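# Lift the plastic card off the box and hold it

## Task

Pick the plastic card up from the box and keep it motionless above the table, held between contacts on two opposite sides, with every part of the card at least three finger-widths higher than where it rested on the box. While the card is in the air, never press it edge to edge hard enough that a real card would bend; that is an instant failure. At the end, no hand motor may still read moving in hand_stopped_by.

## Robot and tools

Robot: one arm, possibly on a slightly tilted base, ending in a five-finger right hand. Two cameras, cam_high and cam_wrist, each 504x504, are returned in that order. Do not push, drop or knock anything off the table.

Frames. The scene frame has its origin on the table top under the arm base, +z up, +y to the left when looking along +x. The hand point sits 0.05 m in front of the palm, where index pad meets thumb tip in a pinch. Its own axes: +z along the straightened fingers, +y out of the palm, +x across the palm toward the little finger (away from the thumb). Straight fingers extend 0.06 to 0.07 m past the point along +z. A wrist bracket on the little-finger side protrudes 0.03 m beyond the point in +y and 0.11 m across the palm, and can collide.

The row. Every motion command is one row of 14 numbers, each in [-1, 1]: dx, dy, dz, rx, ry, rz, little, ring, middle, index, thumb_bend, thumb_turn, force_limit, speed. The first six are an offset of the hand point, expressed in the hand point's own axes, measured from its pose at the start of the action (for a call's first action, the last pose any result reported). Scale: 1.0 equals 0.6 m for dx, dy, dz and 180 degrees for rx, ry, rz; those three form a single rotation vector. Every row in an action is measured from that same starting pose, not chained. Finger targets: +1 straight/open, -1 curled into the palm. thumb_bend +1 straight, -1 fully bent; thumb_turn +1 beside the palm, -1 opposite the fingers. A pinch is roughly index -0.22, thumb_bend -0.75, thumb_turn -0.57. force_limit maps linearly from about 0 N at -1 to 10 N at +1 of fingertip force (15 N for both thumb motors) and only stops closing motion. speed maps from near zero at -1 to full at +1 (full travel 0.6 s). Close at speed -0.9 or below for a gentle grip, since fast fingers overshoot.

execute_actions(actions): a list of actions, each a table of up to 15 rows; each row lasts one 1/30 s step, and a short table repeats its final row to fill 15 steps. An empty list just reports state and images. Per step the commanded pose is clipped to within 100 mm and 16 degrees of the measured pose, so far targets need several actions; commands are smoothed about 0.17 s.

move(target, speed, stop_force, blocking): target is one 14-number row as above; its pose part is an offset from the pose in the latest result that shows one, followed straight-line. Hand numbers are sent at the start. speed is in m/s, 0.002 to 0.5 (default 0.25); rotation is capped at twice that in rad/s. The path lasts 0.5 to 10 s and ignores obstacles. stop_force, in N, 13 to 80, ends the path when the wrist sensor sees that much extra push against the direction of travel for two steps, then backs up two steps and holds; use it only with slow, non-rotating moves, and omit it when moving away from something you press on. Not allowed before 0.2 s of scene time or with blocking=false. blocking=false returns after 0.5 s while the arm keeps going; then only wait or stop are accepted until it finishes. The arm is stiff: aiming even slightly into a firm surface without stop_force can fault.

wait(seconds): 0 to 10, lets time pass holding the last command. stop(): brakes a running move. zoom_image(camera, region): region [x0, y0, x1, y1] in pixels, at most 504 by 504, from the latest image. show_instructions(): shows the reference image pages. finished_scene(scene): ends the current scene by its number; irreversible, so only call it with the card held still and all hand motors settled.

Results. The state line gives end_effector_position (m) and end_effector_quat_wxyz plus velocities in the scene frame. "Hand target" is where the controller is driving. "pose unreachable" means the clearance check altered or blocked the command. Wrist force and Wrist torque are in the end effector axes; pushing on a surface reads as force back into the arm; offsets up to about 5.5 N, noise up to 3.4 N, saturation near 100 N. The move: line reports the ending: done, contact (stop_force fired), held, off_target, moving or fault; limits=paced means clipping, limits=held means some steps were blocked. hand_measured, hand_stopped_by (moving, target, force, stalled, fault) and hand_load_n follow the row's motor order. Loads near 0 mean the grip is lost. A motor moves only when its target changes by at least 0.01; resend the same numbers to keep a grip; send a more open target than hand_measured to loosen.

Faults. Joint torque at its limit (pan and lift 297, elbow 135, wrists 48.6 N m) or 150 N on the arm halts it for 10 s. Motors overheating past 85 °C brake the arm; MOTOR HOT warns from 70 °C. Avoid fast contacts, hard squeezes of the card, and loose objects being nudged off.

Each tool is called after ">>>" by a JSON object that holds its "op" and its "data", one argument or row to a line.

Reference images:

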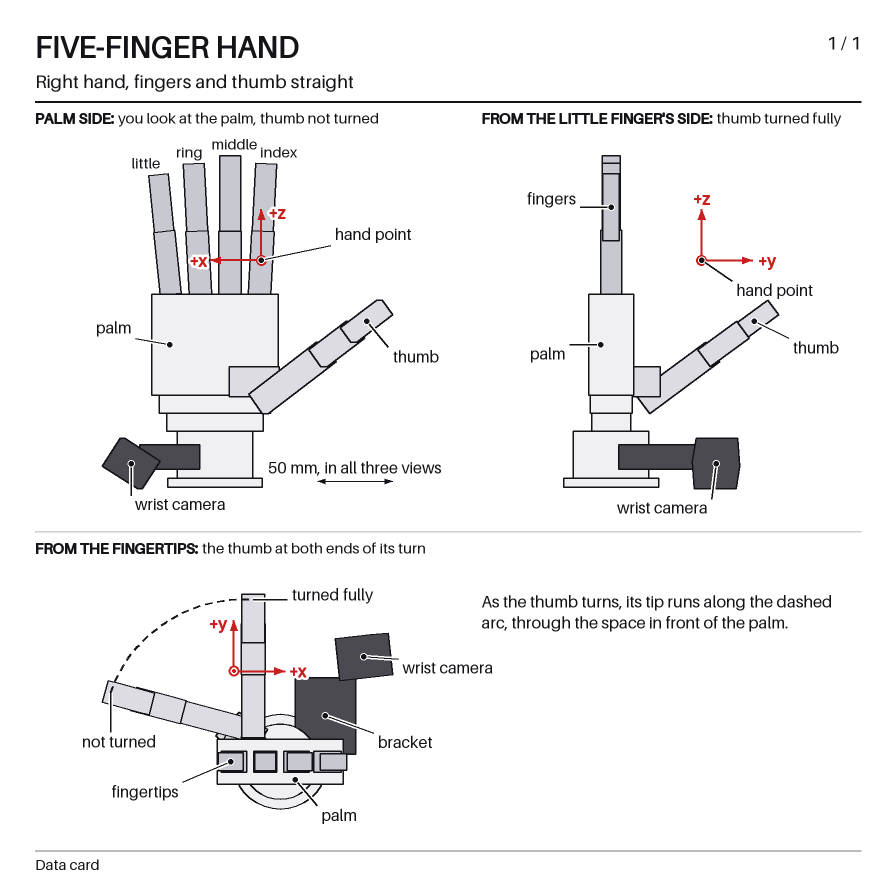

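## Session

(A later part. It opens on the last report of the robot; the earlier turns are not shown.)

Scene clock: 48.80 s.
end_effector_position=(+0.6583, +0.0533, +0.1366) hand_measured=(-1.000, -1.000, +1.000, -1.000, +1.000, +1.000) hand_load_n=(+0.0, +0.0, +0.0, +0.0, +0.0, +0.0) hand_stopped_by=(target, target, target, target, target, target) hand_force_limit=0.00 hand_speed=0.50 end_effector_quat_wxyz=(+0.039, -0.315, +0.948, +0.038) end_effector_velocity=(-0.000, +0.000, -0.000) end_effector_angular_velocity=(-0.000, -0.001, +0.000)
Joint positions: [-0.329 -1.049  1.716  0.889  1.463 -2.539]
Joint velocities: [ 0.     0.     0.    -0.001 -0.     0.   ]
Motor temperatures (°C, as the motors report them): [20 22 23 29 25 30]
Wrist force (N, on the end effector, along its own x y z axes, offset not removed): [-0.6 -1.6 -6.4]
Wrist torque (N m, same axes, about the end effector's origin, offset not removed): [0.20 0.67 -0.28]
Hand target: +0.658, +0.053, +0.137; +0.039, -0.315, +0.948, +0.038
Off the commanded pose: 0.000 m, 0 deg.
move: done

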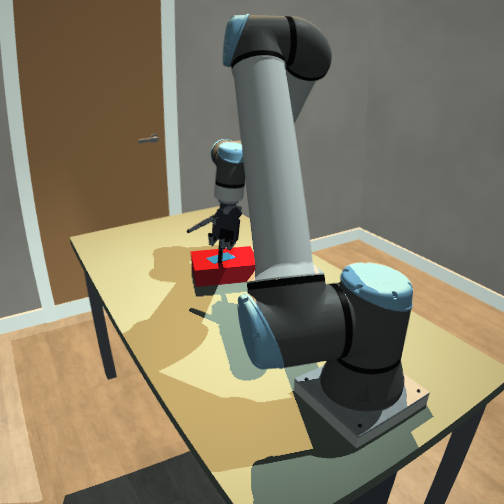

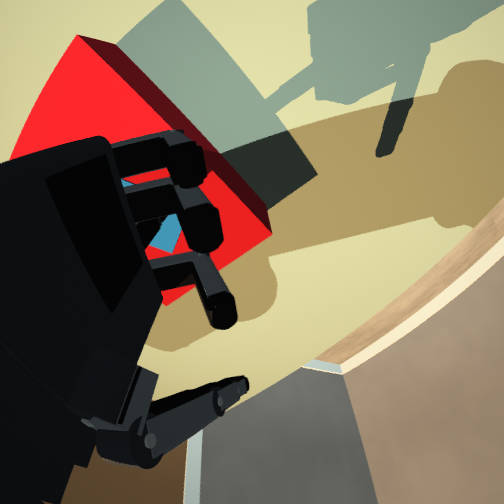

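>>> {"op": "move", "data": {
  "target": [0.067,0.05,-0.002,0,0,0,-1,-1,1,-1,1,1,0,0.5],
  "speed": 0.02
}}

>>> {"op": "zoom_image", "data": {
  "camera": "cam_high",
  "region": [160,200,300,310]
}}

Scene clock: 52.60 s.
end_effector_position=(+0.6083, +0.0531, +0.1354) hand_measured=(-1.000, -1.000, +1.000, -1.000, +1.000, +1.000) hand_load_n=(+0.0, +0.0, +0.0, +0.0, +0.0, +0.0) hand_stopped_by=(target, target, target, target, target, target) hand_force_limit=0.00 hand_speed=0.50 end_effector_quat_wxyz=(+0.039, -0.315, +0.948, +0.038) end_effector_velocity=(-0.003, +0.000, -0.001) end_effector_angular_velocity=(+0.001, +0.001, +0.000)
Joint positions: [-0.357 -1.114  1.827  0.847  1.462 -2.567]
Joint velocities: [-0.001 -0.002  0.006 -0.002 -0.    -0.001]
Motor temperatures (°C, as the motors report them): [20 22 23 29 25 30]
Wrist force (N, on the end effector, along its own x y z axes, offset not removed): [0.7 -1.7 -3.7]
Wrist torque (N m, same axes, about the end effector's origin, offset not removed): [0.11 0.48 -0.24]
Hand target: +0.608, +0.053, +0.135; +0.039, -0.315, +0.948, +0.038
Off the commanded pose: 0.000 m, 0 deg.
move: done

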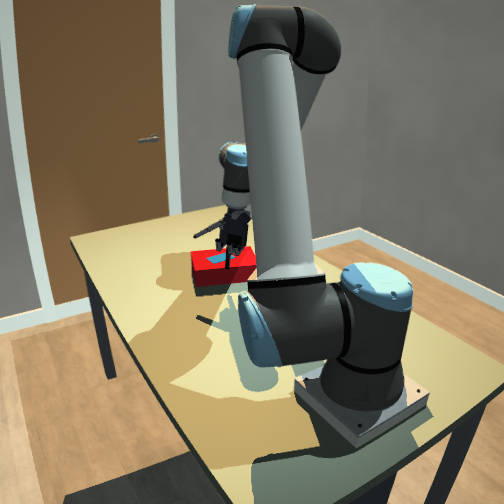

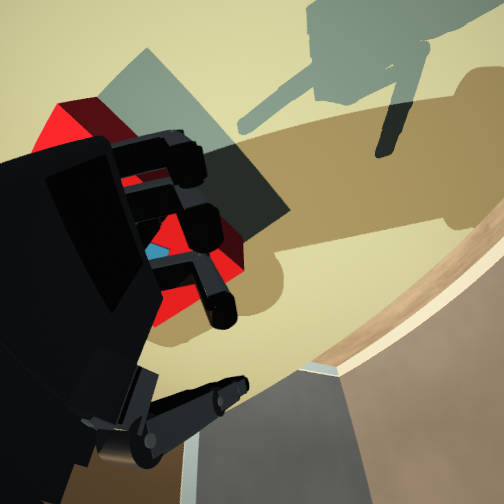

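Region (160, 200, 300, 310) of cam_high's 504x504 image, scaled by 3.600, with more detail than that image has; it fills the top 396 rows of this view, and the rest is white.

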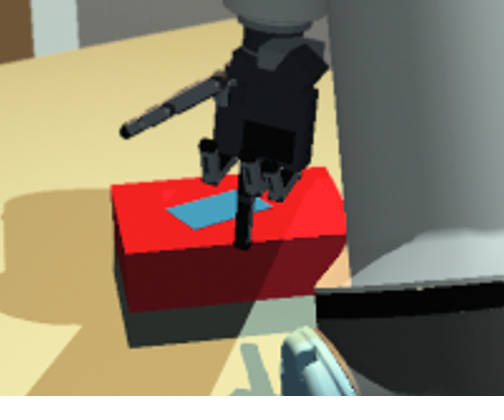

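>>> {"op": "move", "data": {
  "target": [-0.067,-0.05,-0.012,0,0,0,-1,-1,1,-1,1,1,0,0.5],
  "speed": 0.05
}}

>>> {"op": "move", "data": {
  "target": [0,0,0.03,0,0,0,-1,-1,1,-1,1,1,0,0.5],
  "speed": 0.004,
  "stop_force": 13
}}

>>> {"op": "move", "data": {
  "target": [0.067,0.05,-0.003,0,0,0,-1,-1,1,-1,1,1,0,0.5],
  "speed": 0.02
}}

>>> {"op": "zoom_image", "data": {
  "camera": "cam_high",
  "region": [160,200,300,310]
}}

Scene clock: 54.97 s.
end_effector_position=(+0.6579, +0.0525, +0.1450) hand_measured=(-1.000, -1.000, +1.000, -1.000, +1.000, +1.000) hand_load_n=(+0.0, +0.0, +0.0, +0.0, +0.0, +0.0) hand_stopped_by=(target, target, target, target, target, target) hand_force_limit=0.00 hand_speed=0.50 end_effector_quat_wxyz=(+0.039, -0.315, +0.948, +0.038) end_effector_velocity=(+0.002, +0.000, +0.000) end_effector_angular_velocity=(+0.000, +0.001, +0.000)
Joint positions: [-0.33  -1.058  1.712  0.902  1.463 -2.54 ]
Joint velocities: [ 0.001  0.002 -0.004  0.002 -0.     0.001]
Motor temperatures (°C, as the motors report them): [20 22 23 29 25 30]
Wrist force (N, on the end effector, along its own x y z axes, offset not removed): [2.2 -2.9 -6.4]
Wrist torque (N m, same axes, about the end effector's origin, offset not removed): [0.11 0.25 -0.10]
Hand target: +0.658, +0.052, +0.145; +0.039, -0.315, +0.948, +0.038
Off the commanded pose: 0.000 m, 0 deg.
move: done

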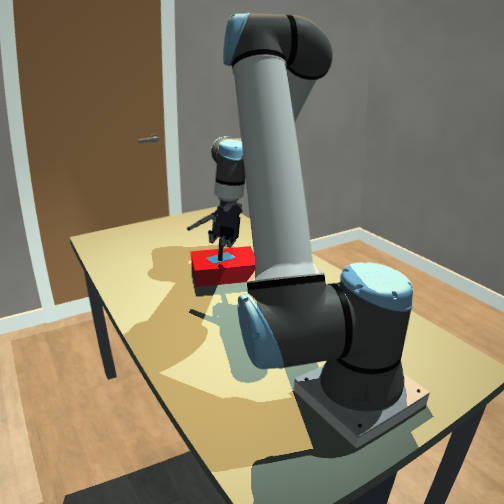

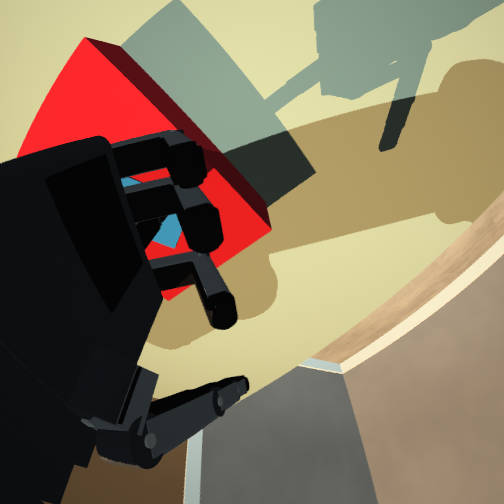

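Scene clock: 57.90 s.
end_effector_position=(+0.6584, +0.0535, +0.1347) hand_measured=(-1.000, -1.000, +1.000, -1.000, +1.000, +1.000) hand_load_n=(+0.0, +0.0, +0.0, +0.0, +0.0, +0.0) hand_stopped_by=(target, target, target, target, target, target) hand_force_limit=0.00 hand_speed=0.50 end_effector_quat_wxyz=(+0.039, -0.315, +0.948, +0.038) end_effector_velocity=(-0.000, +0.001, +0.002) end_effector_angular_velocity=(-0.000, -0.001, +0.001)
Joint positions: [-0.329 -1.047  1.717  0.887  1.463 -2.539]
Joint velocities: [ 0.001 -0.003  0.     0.002 -0.    -0.   ]
Motor temperatures (°C, as the motors report them): [20 22 23 29 25 30]
Wrist force (N, on the end effector, along its own x y z axes, offset not removed): [2.8 -1.0 -24.6]
Wrist torque (N m, same axes, about the end effector's origin, offset not removed): [1.43 0.91 -0.03]
Hand target: +0.658, +0.053, +0.135; +0.039, -0.315, +0.948, +0.038
Off the commanded pose: 0.008 m, 0 deg.
move: contact

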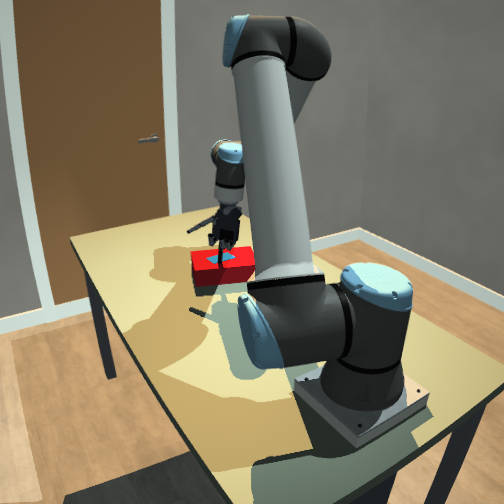

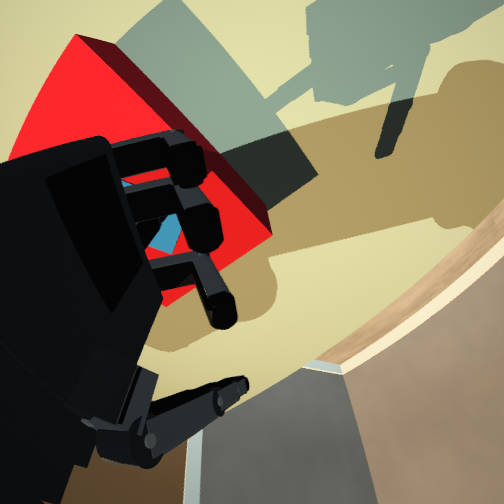

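Scene clock: 60.70 s.
end_effector_position=(+0.6084, +0.0533, +0.1341) hand_measured=(-1.000, -1.000, +1.000, -1.000, +1.000, +1.000) hand_load_n=(+0.0, +0.0, +0.5, +0.0, +0.0, +0.0) hand_stopped_by=(target, target, target, target, target, target) hand_force_limit=0.00 hand_speed=0.50 end_effector_quat_wxyz=(+0.039, -0.315, +0.948, +0.038) end_effector_velocity=(-0.001, -0.000, -0.001) end_effector_angular_velocity=(+0.000, +0.001, -0.000)
Joint positions: [-0.356 -1.113  1.827  0.844  1.462 -2.566]
Joint velocities: [-0.001 -0.     0.003 -0.001 -0.    -0.001]
Motor temperatures (°C, as the motors report them): [20 22 23 29 25 30]
Wrist force (N, on the end effector, along its own x y z axes, offset not removed): [-9.5 -4.9 -37.4]
Wrist torque (N m, same axes, about the end effector's origin, offset not removed): [2.48 0.51 -1.02]
Hand target: +0.608, +0.053, +0.134; +0.039, -0.315, +0.948, +0.038
Off the commanded pose: 0.000 m, 0 deg.
move: done

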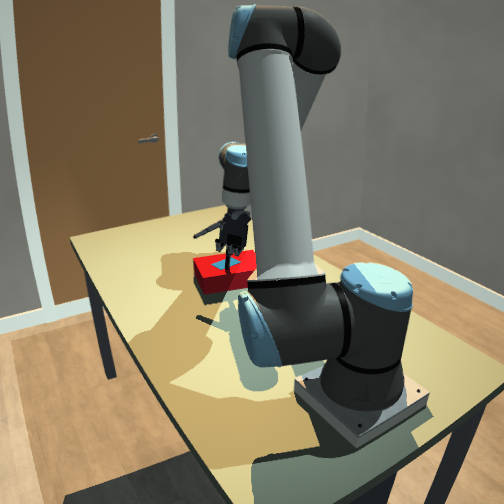

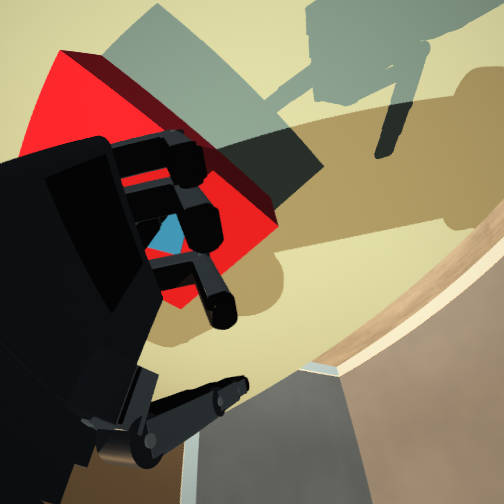

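Region (160, 200, 300, 310) of cam_high's 504x504 image, scaled by 3.600, with more detail than that image has; it fills the top 396 rows of this view, and the rest is white.

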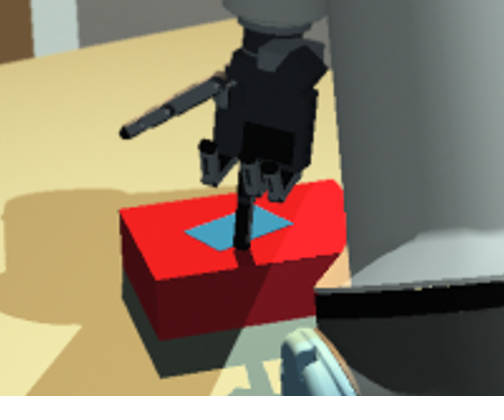

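>>> {"op": "move", "data": {
  "target": [0,0,-0.12,0,0,0.45,-1,-1,0.3,0.3,0.2,-1,-0.6,0.5],
  "speed": 0.15
}}

Scene clock: 66.73 s.
end_effector_position=(+0.6048, +0.0462, +0.2058) hand_measured=(-1.000, -1.000, +0.954, +0.300, +0.200, -1.000) hand_load_n=(+0.0, +0.0, +0.0, +0.0, +0.0, +0.0) hand_stopped_by=(target, target, force, target, target, target) hand_force_limit=-0.60 hand_speed=0.50 end_effector_quat_wxyz=(+0.005, +0.376, +0.925, +0.054) end_effector_velocity=(+0.000, -0.001, +0.002) end_effector_angular_velocity=(-0.001, -0.001, -0.011)
Joint positions: [-0.34  -1.304  1.948  0.913  1.463 -1.138]
Joint velocities: [-0.    -0.003 -0.001  0.001  0.     0.011]
Motor temperatures (°C, as the motors report them): [20 22 23 29 25 30]
Wrist force (N, on the end effector, along its own x y z axes, offset not removed): [0.7 -1.2 -3.0]
Wrist torque (N m, same axes, about the end effector's origin, offset not removed): [0.13 0.30 -0.27]
Hand target: +0.605, +0.046, +0.206; +0.005, +0.376, +0.925, +0.054
Off the commanded pose: 0.000 m, 0 deg.
move: done

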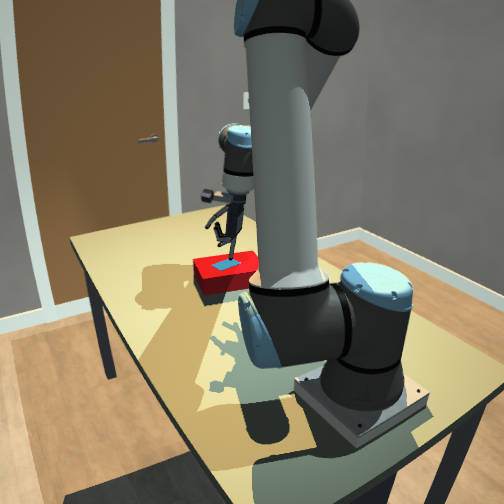

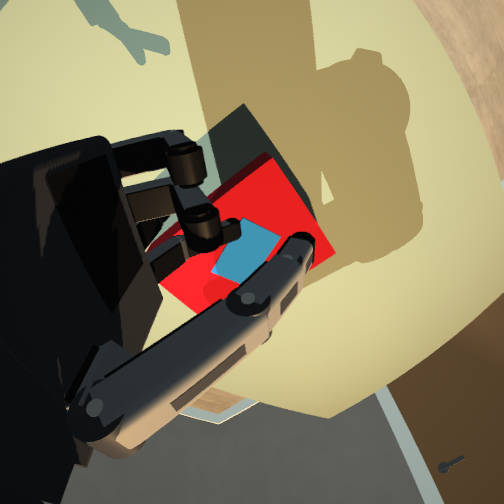

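>>> {"op": "move", "data": {
  "target": [-0.078,-0.008,0.05,0,0,0.155,-1,-1,0.31,0.31,0.2,-1,0,0],
  "speed": 0.1
}}

>>> {"op": "zoom_image", "data": {
  "camera": "cam_high",
  "region": [160,180,300,310]
}}

Scene clock: 70.77 s.
end_effector_position=(+0.6365, +0.0133, +0.1740) hand_measured=(-1.000, -1.000, +0.310, +0.310, +0.200, -1.000) hand_load_n=(+0.0, +0.0, +0.0, +0.0, +0.0, +0.0) hand_stopped_by=(target, target, target, target, target, target) hand_force_limit=0.00 hand_speed=0.00 end_effector_quat_wxyz=(-0.008, +0.587, +0.808, +0.054) end_effector_velocity=(+0.000, -0.001, -0.001) end_effector_angular_velocity=(+0.000, +0.002, -0.010)
Joint positions: [-0.323 -1.232  1.91   0.877  1.463 -0.634]
Joint velocities: [ 0.     0.002 -0.001 -0.     0.001  0.01 ]
Motor temperatures (°C, as the motors report them): [20 22 23 29 25 30]
Wrist force (N, on the end effector, along its own x y z axes, offset not removed): [-0.2 -3.5 -1.4]
Wrist torque (N m, same axes, about the end effector's origin, offset not removed): [-0.32 0.43 -0.34]
Hand target: +0.637, +0.013, +0.174; -0.008, +0.588, +0.807, +0.054
Off the commanded pose: 0.000 m, 0 deg.
move: done

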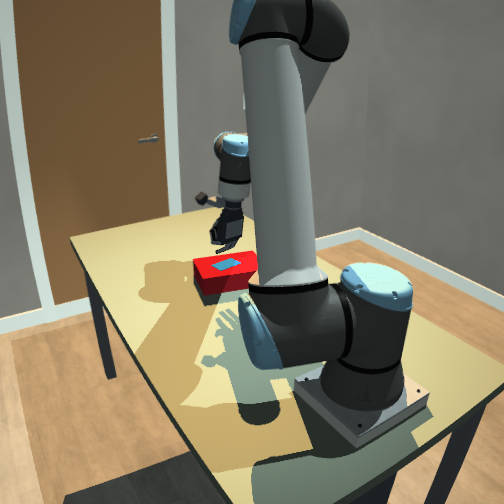

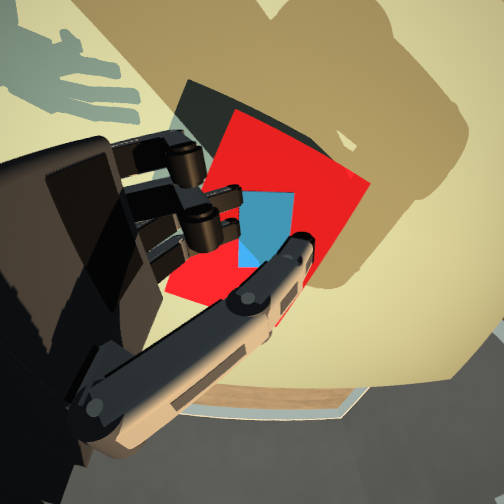

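Region (160, 180, 300, 310) of cam_high's 504x504 image, scaled by 3.600, with more detail than that image has; it fills the top 468 rows of this view, and the rest is white.

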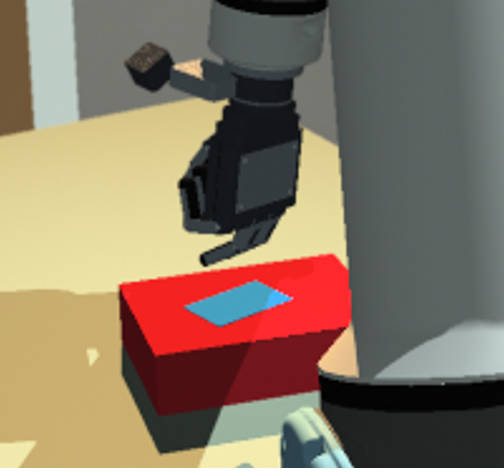

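>>> {"op": "move", "data": {
  "target": [0,0,0.1,0,0,0,-1,-1,0.31,0.31,0.2,-1,0,0],
  "speed": 0.008,
  "stop_force": 13
}}

>>> {"op": "zoom_image", "data": {
  "camera": "cam_high",
  "region": [160,180,300,310]
}}

Scene clock: 79.10 s.
end_effector_position=(+0.6394, +0.0191, +0.1145) hand_measured=(-1.000, -1.000, +0.310, +0.310, +0.200, -1.000) hand_load_n=(+0.0, +0.0, +0.0, +0.0, +0.0, +0.0) hand_stopped_by=(target, target, target, target, target, target) hand_force_limit=0.00 hand_speed=0.00 end_effector_quat_wxyz=(-0.008, +0.587, +0.808, +0.054) end_effector_velocity=(-0.000, +0.000, -0.002) end_effector_angular_velocity=(+0.001, +0.001, +0.000)
Joint positions: [-0.311 -1.159  1.938  0.775  1.463 -0.622]
Joint velocities: [ 0.     0.003  0.    -0.002 -0.     0.   ]
Motor temperatures (°C, as the motors report them): [20 22 23 29 25 30]
Wrist force (N, on the end effector, along its own x y z axes, offset not removed): [-0.2 -0.9 -4.2]
Wrist torque (N m, same axes, about the end effector's origin, offset not removed): [0.28 0.57 -0.30]
Hand target: +0.639, +0.019, +0.114; -0.008, +0.587, +0.808, +0.054
Off the commanded pose: 0.000 m, 0 deg.
move: done

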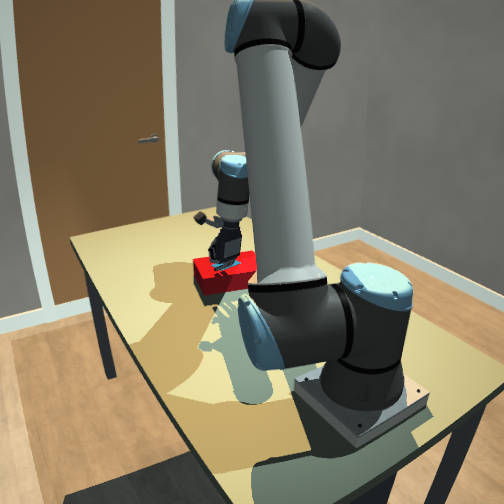

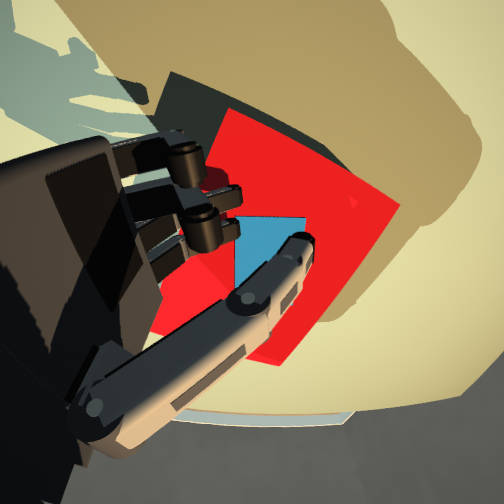

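Region (160, 180, 300, 310) of cam_high's 504x504 image, scaled by 3.600, with more detail than that image has; it fills the top 468 rows of this view, and the rest is white.

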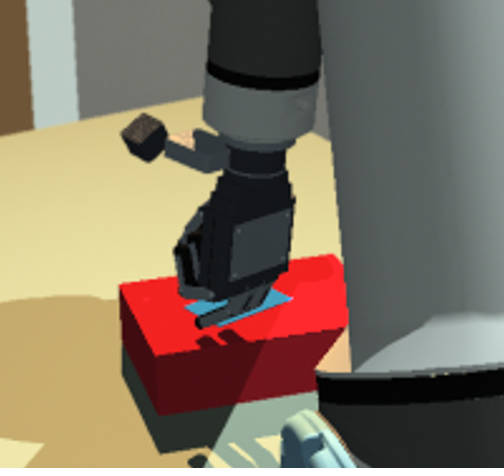

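>>> {"op": "move", "data": {
  "target": [-0.04,0.008,0,0,0,0,-1,-1,0.31,0.31,0.5,-1,0,0],
  "speed": 0.03
}}

>>> {"op": "move", "data": {
  "target": [0,0,0.1,0,0,0,-1,-1,0.31,0.31,0.5,-1,0,0],
  "speed": 0.006,
  "stop_force": 13
}}

>>> {"op": "zoom_image", "data": {
  "camera": "cam_high",
  "region": [160,180,300,310]
}}

Scene clock: 81.10 s.
end_effector_position=(+0.6514, -0.0021, +0.1130) hand_measured=(-1.000, -1.000, +0.310, +0.310, +0.500, -1.000) hand_load_n=(+0.0, +0.0, +0.0, +0.0, +0.0, +0.0) hand_stopped_by=(target, target, target, target, target, target) hand_force_limit=0.00 hand_speed=0.00 end_effector_quat_wxyz=(-0.008, +0.587, +0.808, +0.054) end_effector_velocity=(+0.000, -0.001, -0.000) end_effector_angular_velocity=(+0.000, +0.000, +0.001)
Joint positions: [-0.341 -1.14   1.913  0.784  1.462 -0.652]
Joint velocities: [-0.001  0.001 -0.001  0.    -0.    -0.002]
Motor temperatures (°C, as the motors report them): [20 22 23 29 25 30]
Wrist force (N, on the end effector, along its own x y z axes, offset not removed): [0.0 -1.3 -3.6]
Wrist torque (N m, same axes, about the end effector's origin, offset not removed): [0.13 0.50 -0.36]
Hand target: +0.651, -0.002, +0.113; -0.008, +0.587, +0.808, +0.054
Off the commanded pose: 0.000 m, 0 deg.
move: done

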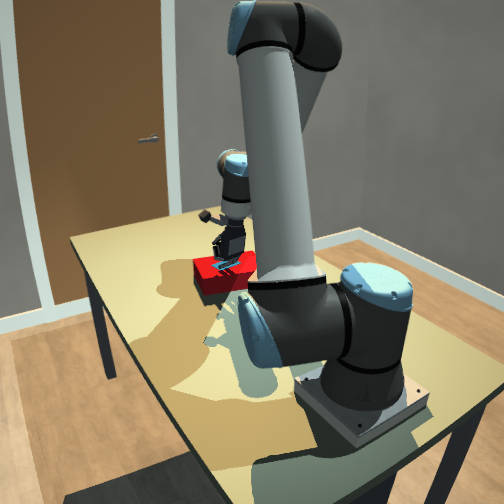

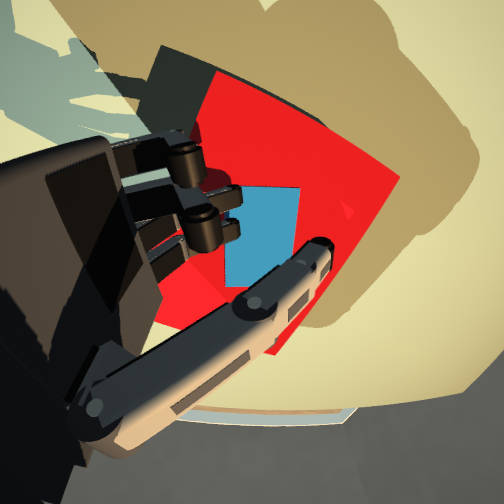

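Scene clock: 82.30 s.
end_effector_position=(+0.6516, -0.0015, +0.1079) hand_measured=(-1.000, -1.000, +0.308, +0.310, +0.500, -1.000) hand_load_n=(+0.0, +0.0, -9.5, -2.0, +0.0, +0.0) hand_stopped_by=(target, target, target, target, target, target) hand_force_limit=0.00 hand_speed=0.00 end_effector_quat_wxyz=(-0.008, +0.587, +0.808, +0.054) end_effector_velocity=(+0.000, +0.000, +0.002) end_effector_angular_velocity=(-0.000, -0.002, +0.000)
Joint positions: [-0.34  -1.134  1.915  0.776  1.462 -0.651]
Joint velocities: [ 0.    -0.003 -0.001  0.002 -0.     0.   ]
Motor temperatures (°C, as the motors report them): [20 22 23 29 25 30]
Wrist force (N, on the end effector, along its own x y z axes, offset not removed): [3.1 -0.7 -19.3]
Wrist torque (N m, same axes, about the end effector's origin, offset not removed): [0.40 0.60 -0.12]
Hand target: +0.652, -0.002, +0.108; -0.008, +0.587, +0.808, +0.054
Off the commanded pose: 0.055 m, 0 deg.
move: contact

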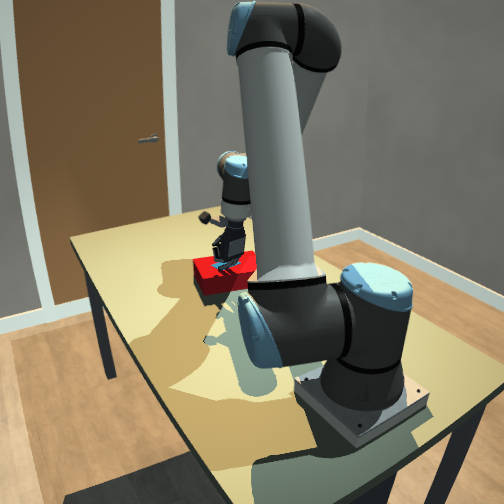

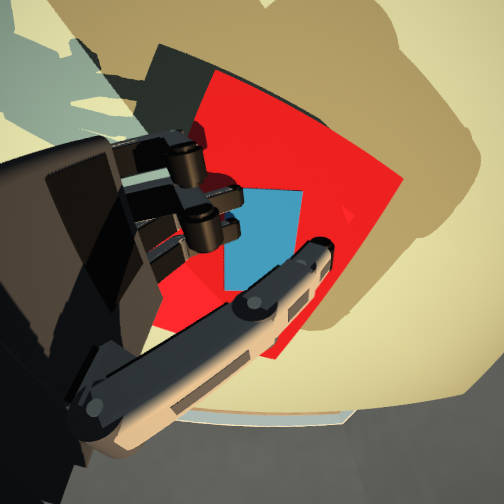

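Region (160, 180, 300, 310) of cam_high's 504x504 image, scaled by 3.600, with more detail than that image has; it fills the top 468 rows of this view, and the rest is white.

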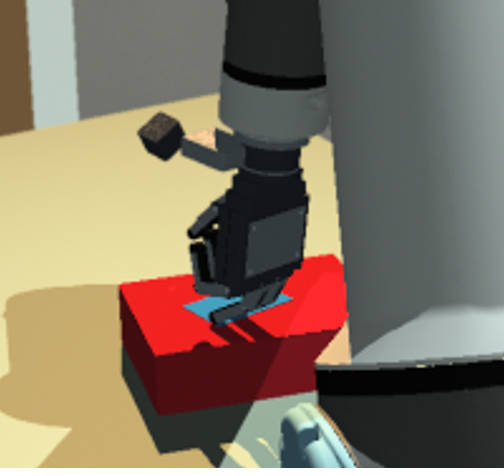

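>>> {"op": "move", "data": {
  "target": [0,-0.02,-0.012,0.05,0,0,-1,-1,0.31,0.31,0.5,-1,0,0],
  "speed": 0.03
}}

>>> {"op": "move", "data": {
  "target": [0,0,0.1,0,0,0,-1,-1,0.31,0.31,0.5,-1,0,0],
  "speed": 0.005,
  "stop_force": 13
}}

>>> {"op": "zoom_image", "data": {
  "camera": "cam_high",
  "region": [160,180,300,310]
}}

Scene clock: 86.17 s.
end_effector_position=(+0.6399, -0.0058, +0.1141) hand_measured=(-1.000, -1.000, +0.310, +0.310, +0.500, -1.000) hand_load_n=(+0.0, +0.0, +0.0, +0.0, +0.0, +0.0) hand_stopped_by=(target, target, target, target, target, target) hand_force_limit=0.00 hand_speed=0.00 end_effector_quat_wxyz=(-0.054, +0.585, +0.809, -0.009) end_effector_velocity=(-0.001, -0.000, +0.001) end_effector_angular_velocity=(-0.003, +0.008, +0.001)
Joint positions: [-0.31  -1.1    1.857  0.924  1.555 -0.629]
Joint velocities: [ 0.002  0.002 -0.004  0.009  0.005  0.002]
Motor temperatures (°C, as the motors report them): [20 22 23 29 25 30]
Wrist force (N, on the end effector, along its own x y z axes, offset not removed): [3.4 -1.0 -3.2]
Wrist torque (N m, same axes, about the end effector's origin, offset not removed): [0.20 -0.05 -0.04]
Hand target: +0.640, -0.006, +0.114; -0.054, +0.585, +0.809, -0.010
Off the commanded pose: 0.000 m, 0 deg.
move: done

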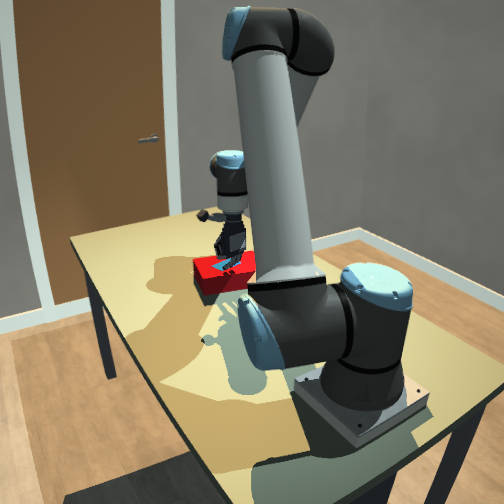

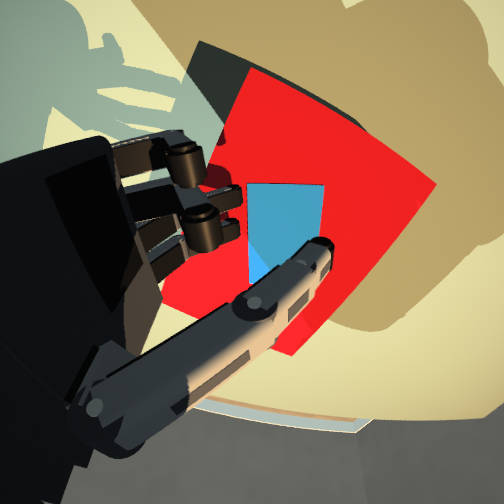

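Scene clock: 88.23 s.
end_effector_position=(+0.6390, -0.0054, +0.1055) hand_measured=(-1.000, -1.000, +0.308, +0.310, +0.500, -1.000) hand_load_n=(+0.0, +0.0, -8.5, +0.0, +0.0, +0.0) hand_stopped_by=(target, target, target, target, target, target) hand_force_limit=0.00 hand_speed=0.00 end_effector_quat_wxyz=(-0.054, +0.585, +0.809, -0.009) end_effector_velocity=(-0.001, +0.001, +0.001) end_effector_angular_velocity=(+0.000, +0.002, +0.001)
Joint positions: [-0.31  -1.091  1.863  0.909  1.555 -0.629]
Joint velocities: [ 0.001 -0.002  0.     0.003  0.     0.   ]
Motor temperatures (°C, as the motors report them): [20 22 23 29 25 30]
Wrist force (N, on the end effector, along its own x y z axes, offset not removed): [2.2 -5.8 -21.4]
Wrist torque (N m, same axes, about the end effector's origin, offset not removed): [0.60 0.69 -0.23]
Hand target: +0.639, -0.005, +0.106; -0.054, +0.585, +0.809, -0.009
Off the commanded pose: 0.051 m, 0 deg.
move: contact

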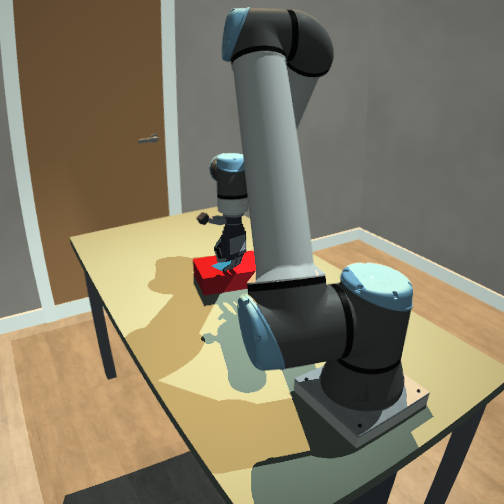

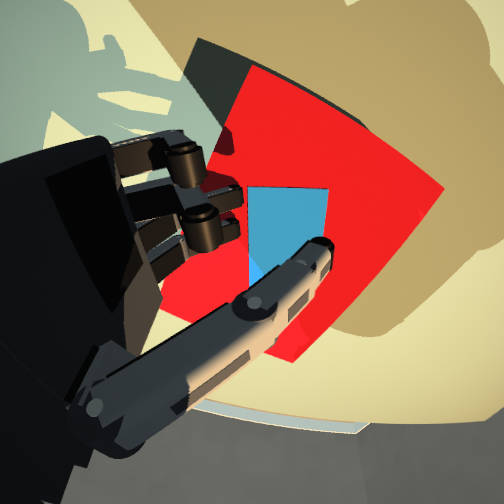

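Region (160, 180, 300, 310) of cam_high's 504x504 image, scaled by 3.600, with more detail than that image has; it fills the top 468 rows of this view, and the rest is white.

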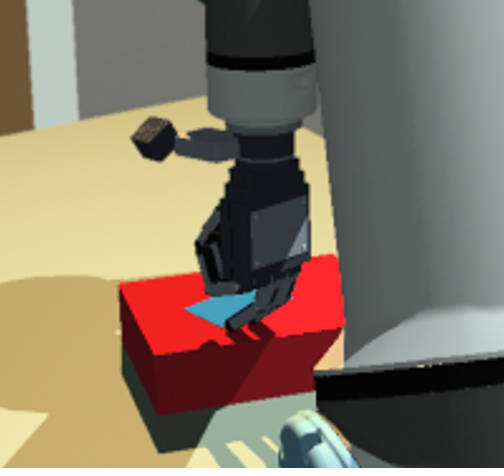

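>>> {"op": "move", "data": {
  "target": [0,0,-0.0015,0,0,0,-1,-1,0.31,0.31,0.9,-1,-0.6,-0.5],
  "speed": 0.005
}}

>>> {"op": "zoom_image", "data": {
  "camera": "cam_high",
  "region": [190,230,270,300]
}}

Scene clock: 89.93 s.
end_effector_position=(+0.6391, -0.0054, +0.1064) hand_measured=(-1.000, -1.000, +0.308, +0.310, +0.900, -1.000) hand_load_n=(+0.0, +0.0, -4.0, +0.0, +0.0, +0.0) hand_stopped_by=(target, target, target, target, target, target) hand_force_limit=-0.60 hand_speed=-0.50 end_effector_quat_wxyz=(-0.054, +0.585, +0.809, -0.009) end_effector_velocity=(+0.000, +0.000, +0.000) end_effector_angular_velocity=(+0.000, -0.000, +0.001)
Joint positions: [-0.31  -1.092  1.862  0.91   1.555 -0.629]
Joint velocities: [ 0.001 -0.     0.     0.    -0.    -0.   ]
Motor temperatures (°C, as the motors report them): [20 22 23 29 25 30]
Wrist force (N, on the end effector, along its own x y z axes, offset not removed): [0.5 1.9 -5.7]
Wrist torque (N m, same axes, about the end effector's origin, offset not removed): [0.24 0.51 -0.21]
Hand target: +0.639, -0.005, +0.106; -0.054, +0.585, +0.809, -0.009
Off the commanded pose: 0.000 m, 0 deg.
move: done

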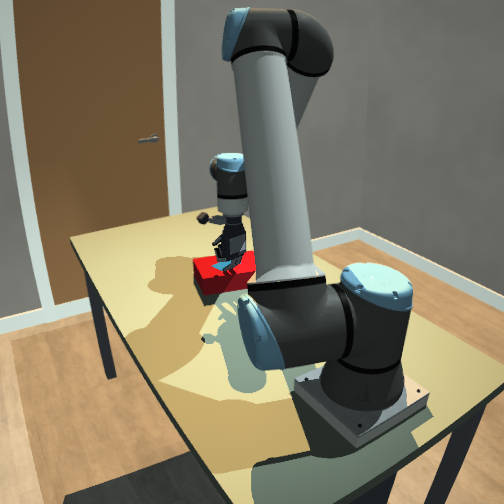

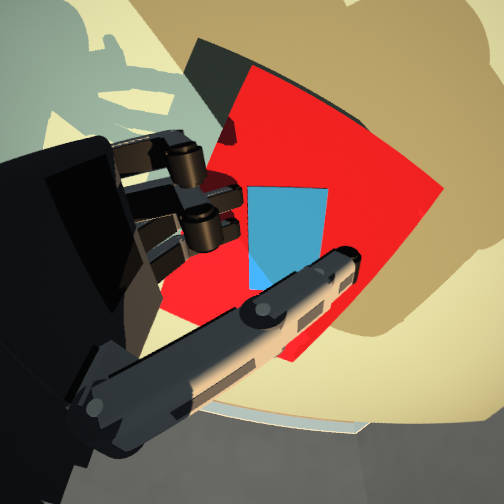

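Region (190, 230, 270, 300) of cam_high's 504x504 image, scaled by 6.300, with more detail than that image has; it fills the top 441 rows of this view, and the rest is white.

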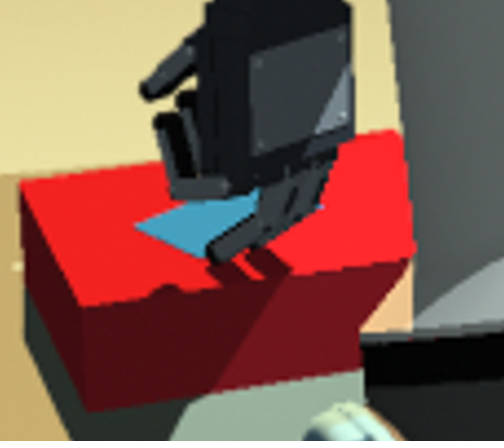

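>>> {"op": "move", "data": {
  "target": [0,0,-0.01,0.045,0,0,-1,-1,0.31,0.31,0.9,-1,-0.6,-0.5],
  "speed": 0.02
}}

>>> {"op": "move", "data": {
  "target": [0,0,0.1,0,0,0,-1,-1,0.31,0.31,0.9,-1,-0.6,-0.5],
  "speed": 0.004,
  "stop_force": 13
}}

>>> {"op": "zoom_image", "data": {
  "camera": "cam_high",
  "region": [190,230,270,300]
}}

Scene clock: 94.80 s.
end_effector_position=(+0.6396, -0.0057, +0.1123) hand_measured=(-1.000, -1.000, +0.310, +0.310, +0.900, -1.000) hand_load_n=(+0.0, +0.0, +0.0, +0.0, +0.0, +0.0) hand_stopped_by=(target, target, target, target, target, target) hand_force_limit=-0.60 hand_speed=-0.50 end_effector_quat_wxyz=(-0.095, +0.579, +0.807, -0.066) end_effector_velocity=(+0.001, -0.001, +0.001) end_effector_angular_velocity=(-0.002, +0.005, -0.001)
Joint positions: [-0.274 -1.041  1.788  1.05   1.629 -0.591]
Joint velocities: [ 0.001  0.002 -0.004  0.006  0.003  0.002]
Motor temperatures (°C, as the motors report them): [20 22 23 29 25 30]
Wrist force (N, on the end effector, along its own x y z axes, offset not removed): [-0.6 -2.8 -2.8]
Wrist torque (N m, same axes, about the end effector's origin, offset not removed): [-0.09 0.65 -0.35]
Hand target: +0.640, -0.006, +0.112; -0.095, +0.579, +0.807, -0.067
Off the commanded pose: 0.000 m, 0 deg.
move: done

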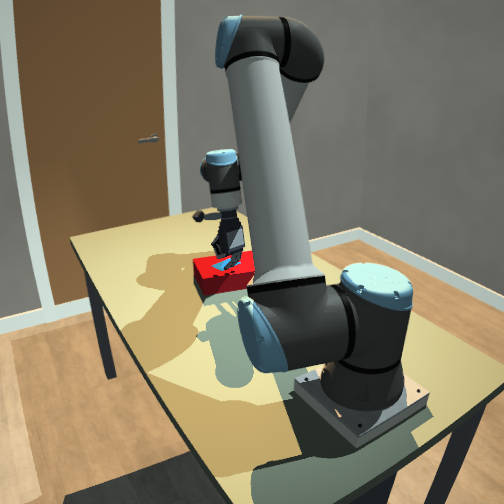

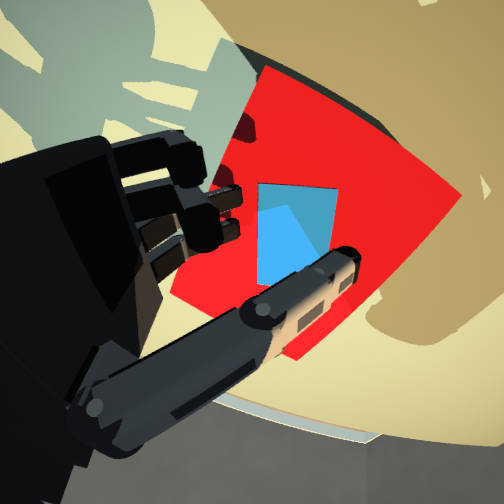

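Scene clock: 97.40 s.
end_effector_position=(+0.6374, -0.0056, +0.1035) hand_measured=(-1.000, -1.000, +0.310, +0.310, +0.900, -1.000) hand_load_n=(+0.0, +0.0, -6.0, +0.0, +0.0, +0.0) hand_stopped_by=(target, target, target, target, target, target) hand_force_limit=-0.60 hand_speed=-0.50 end_effector_quat_wxyz=(-0.095, +0.579, +0.807, -0.066) end_effector_velocity=(-0.001, +0.000, +0.000) end_effector_angular_velocity=(+0.001, +0.002, +0.000)
Joint positions: [-0.274 -1.034  1.796  1.035  1.629 -0.592]
Joint velocities: [ 0.    -0.     0.     0.002  0.     0.   ]
Motor temperatures (°C, as the motors report them): [20 22 23 29 25 30]
Wrist force (N, on the end effector, along its own x y z axes, offset not removed): [0.0 -10.4 -18.5]
Wrist torque (N m, same axes, about the end effector's origin, offset not removed): [0.59 0.70 -0.44]
Hand target: +0.638, -0.006, +0.104; -0.095, +0.579, +0.807, -0.066
Off the commanded pose: 0.051 m, 0 deg.
move: contact

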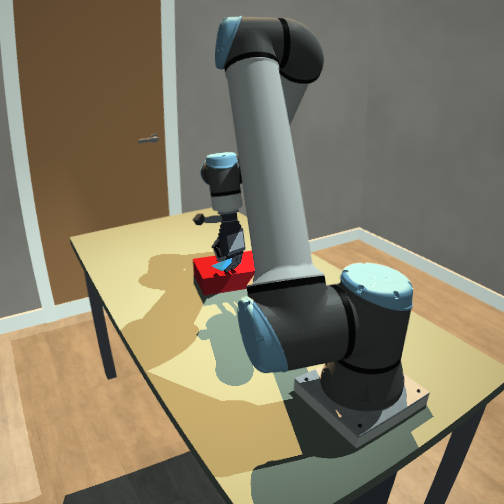

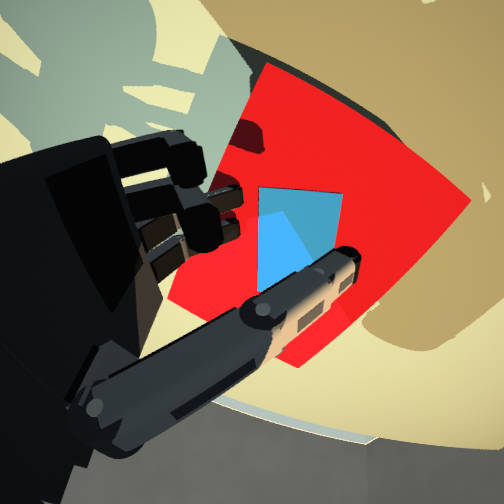

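Region (190, 230, 270, 300) of cam_high's 504x504 image, scaled by 6.300, with more detail than that image has; it fills the top 441 rows of this view, and the rest is white.

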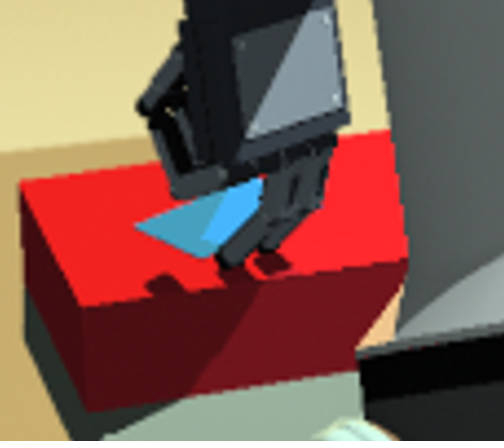

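>>> {"op": "execute_actions", "data": {
  "actions": [
    [[0,0,-0.001,0,0,0,-1,-1,0.31,0.31,0.4,-1,-0.5,-0.9]],
    [[0,0,0,0,0,0,-1,-1,0.31,0.31,0.4,-1,-0.5,-0.9]],
    [[0,0,0,0,0,0,-1,-1,0.31,0.31,0.4,-1,-0.5,-0.9]],
    [[0,0,0,0,0,0,-1,-1,0.31,0.31,0.4,-1,-0.5,-0.9]]
  ]
}}

>>> {"op": "zoom_image", "data": {
  "camera": "cam_high",
  "region": [190,230,270,300]
}}

Scene clock: 100.43 s.
end_effector_position=(+0.6376, -0.0056, +0.1040) hand_measured=(-1.000, -1.000, +0.310, +0.310, +0.700, -1.000) hand_load_n=(+0.0, +0.0, -3.5, +0.0, +0.0, +0.0) hand_stopped_by=(target, target, target, target, moving, target) hand_force_limit=-0.50 hand_speed=-0.90 end_effector_quat_wxyz=(-0.095, +0.579, +0.807, -0.066) end_effector_velocity=(+0.000, -0.000, -0.000) end_effector_angular_velocity=(-0.000, +0.000, -0.000)
Joint positions: [-0.274 -1.034  1.796  1.036  1.629 -0.592]
Joint velocities: [-0.     0.001 -0.    -0.     0.    -0.   ]
Motor temperatures (°C, as the motors report them): [20 22 23 29 25 30]
Wrist force (N, on the end effector, along its own x y z axes, offset not removed): [1.1 -4.8 -12.6]
Wrist torque (N m, same axes, about the end effector's origin, offset not removed): [0.41 0.49 -0.20]
Hand target: +0.638, -0.006, +0.104; -0.095, +0.579, +0.807, -0.066
Off the commanded pose: 0.000 m, 0 deg.

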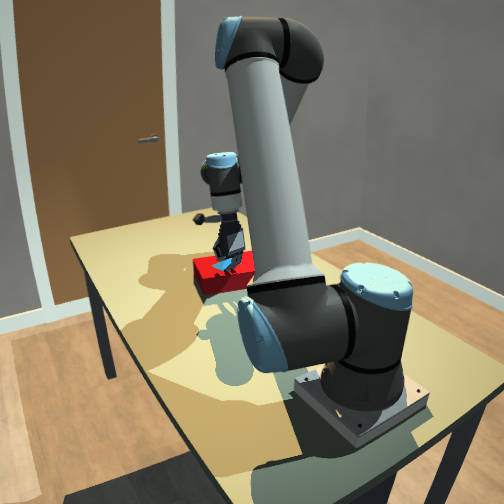

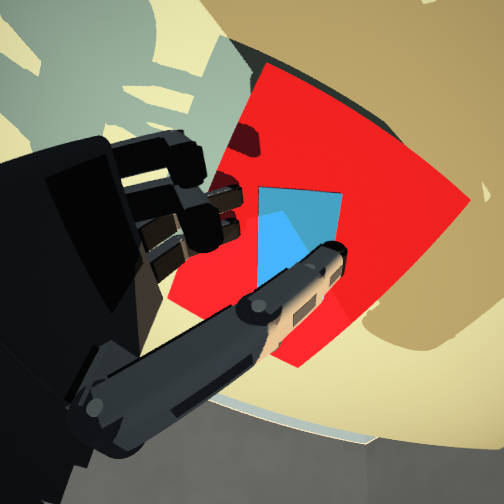

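Region (190, 230, 270, 300) of cam_high's 504x504 image, scaled by 6.300, with more detail than that image has; it fills the top 441 rows of this view, and the rest is white.

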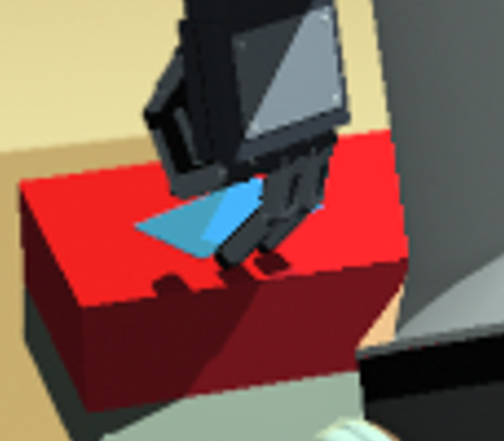

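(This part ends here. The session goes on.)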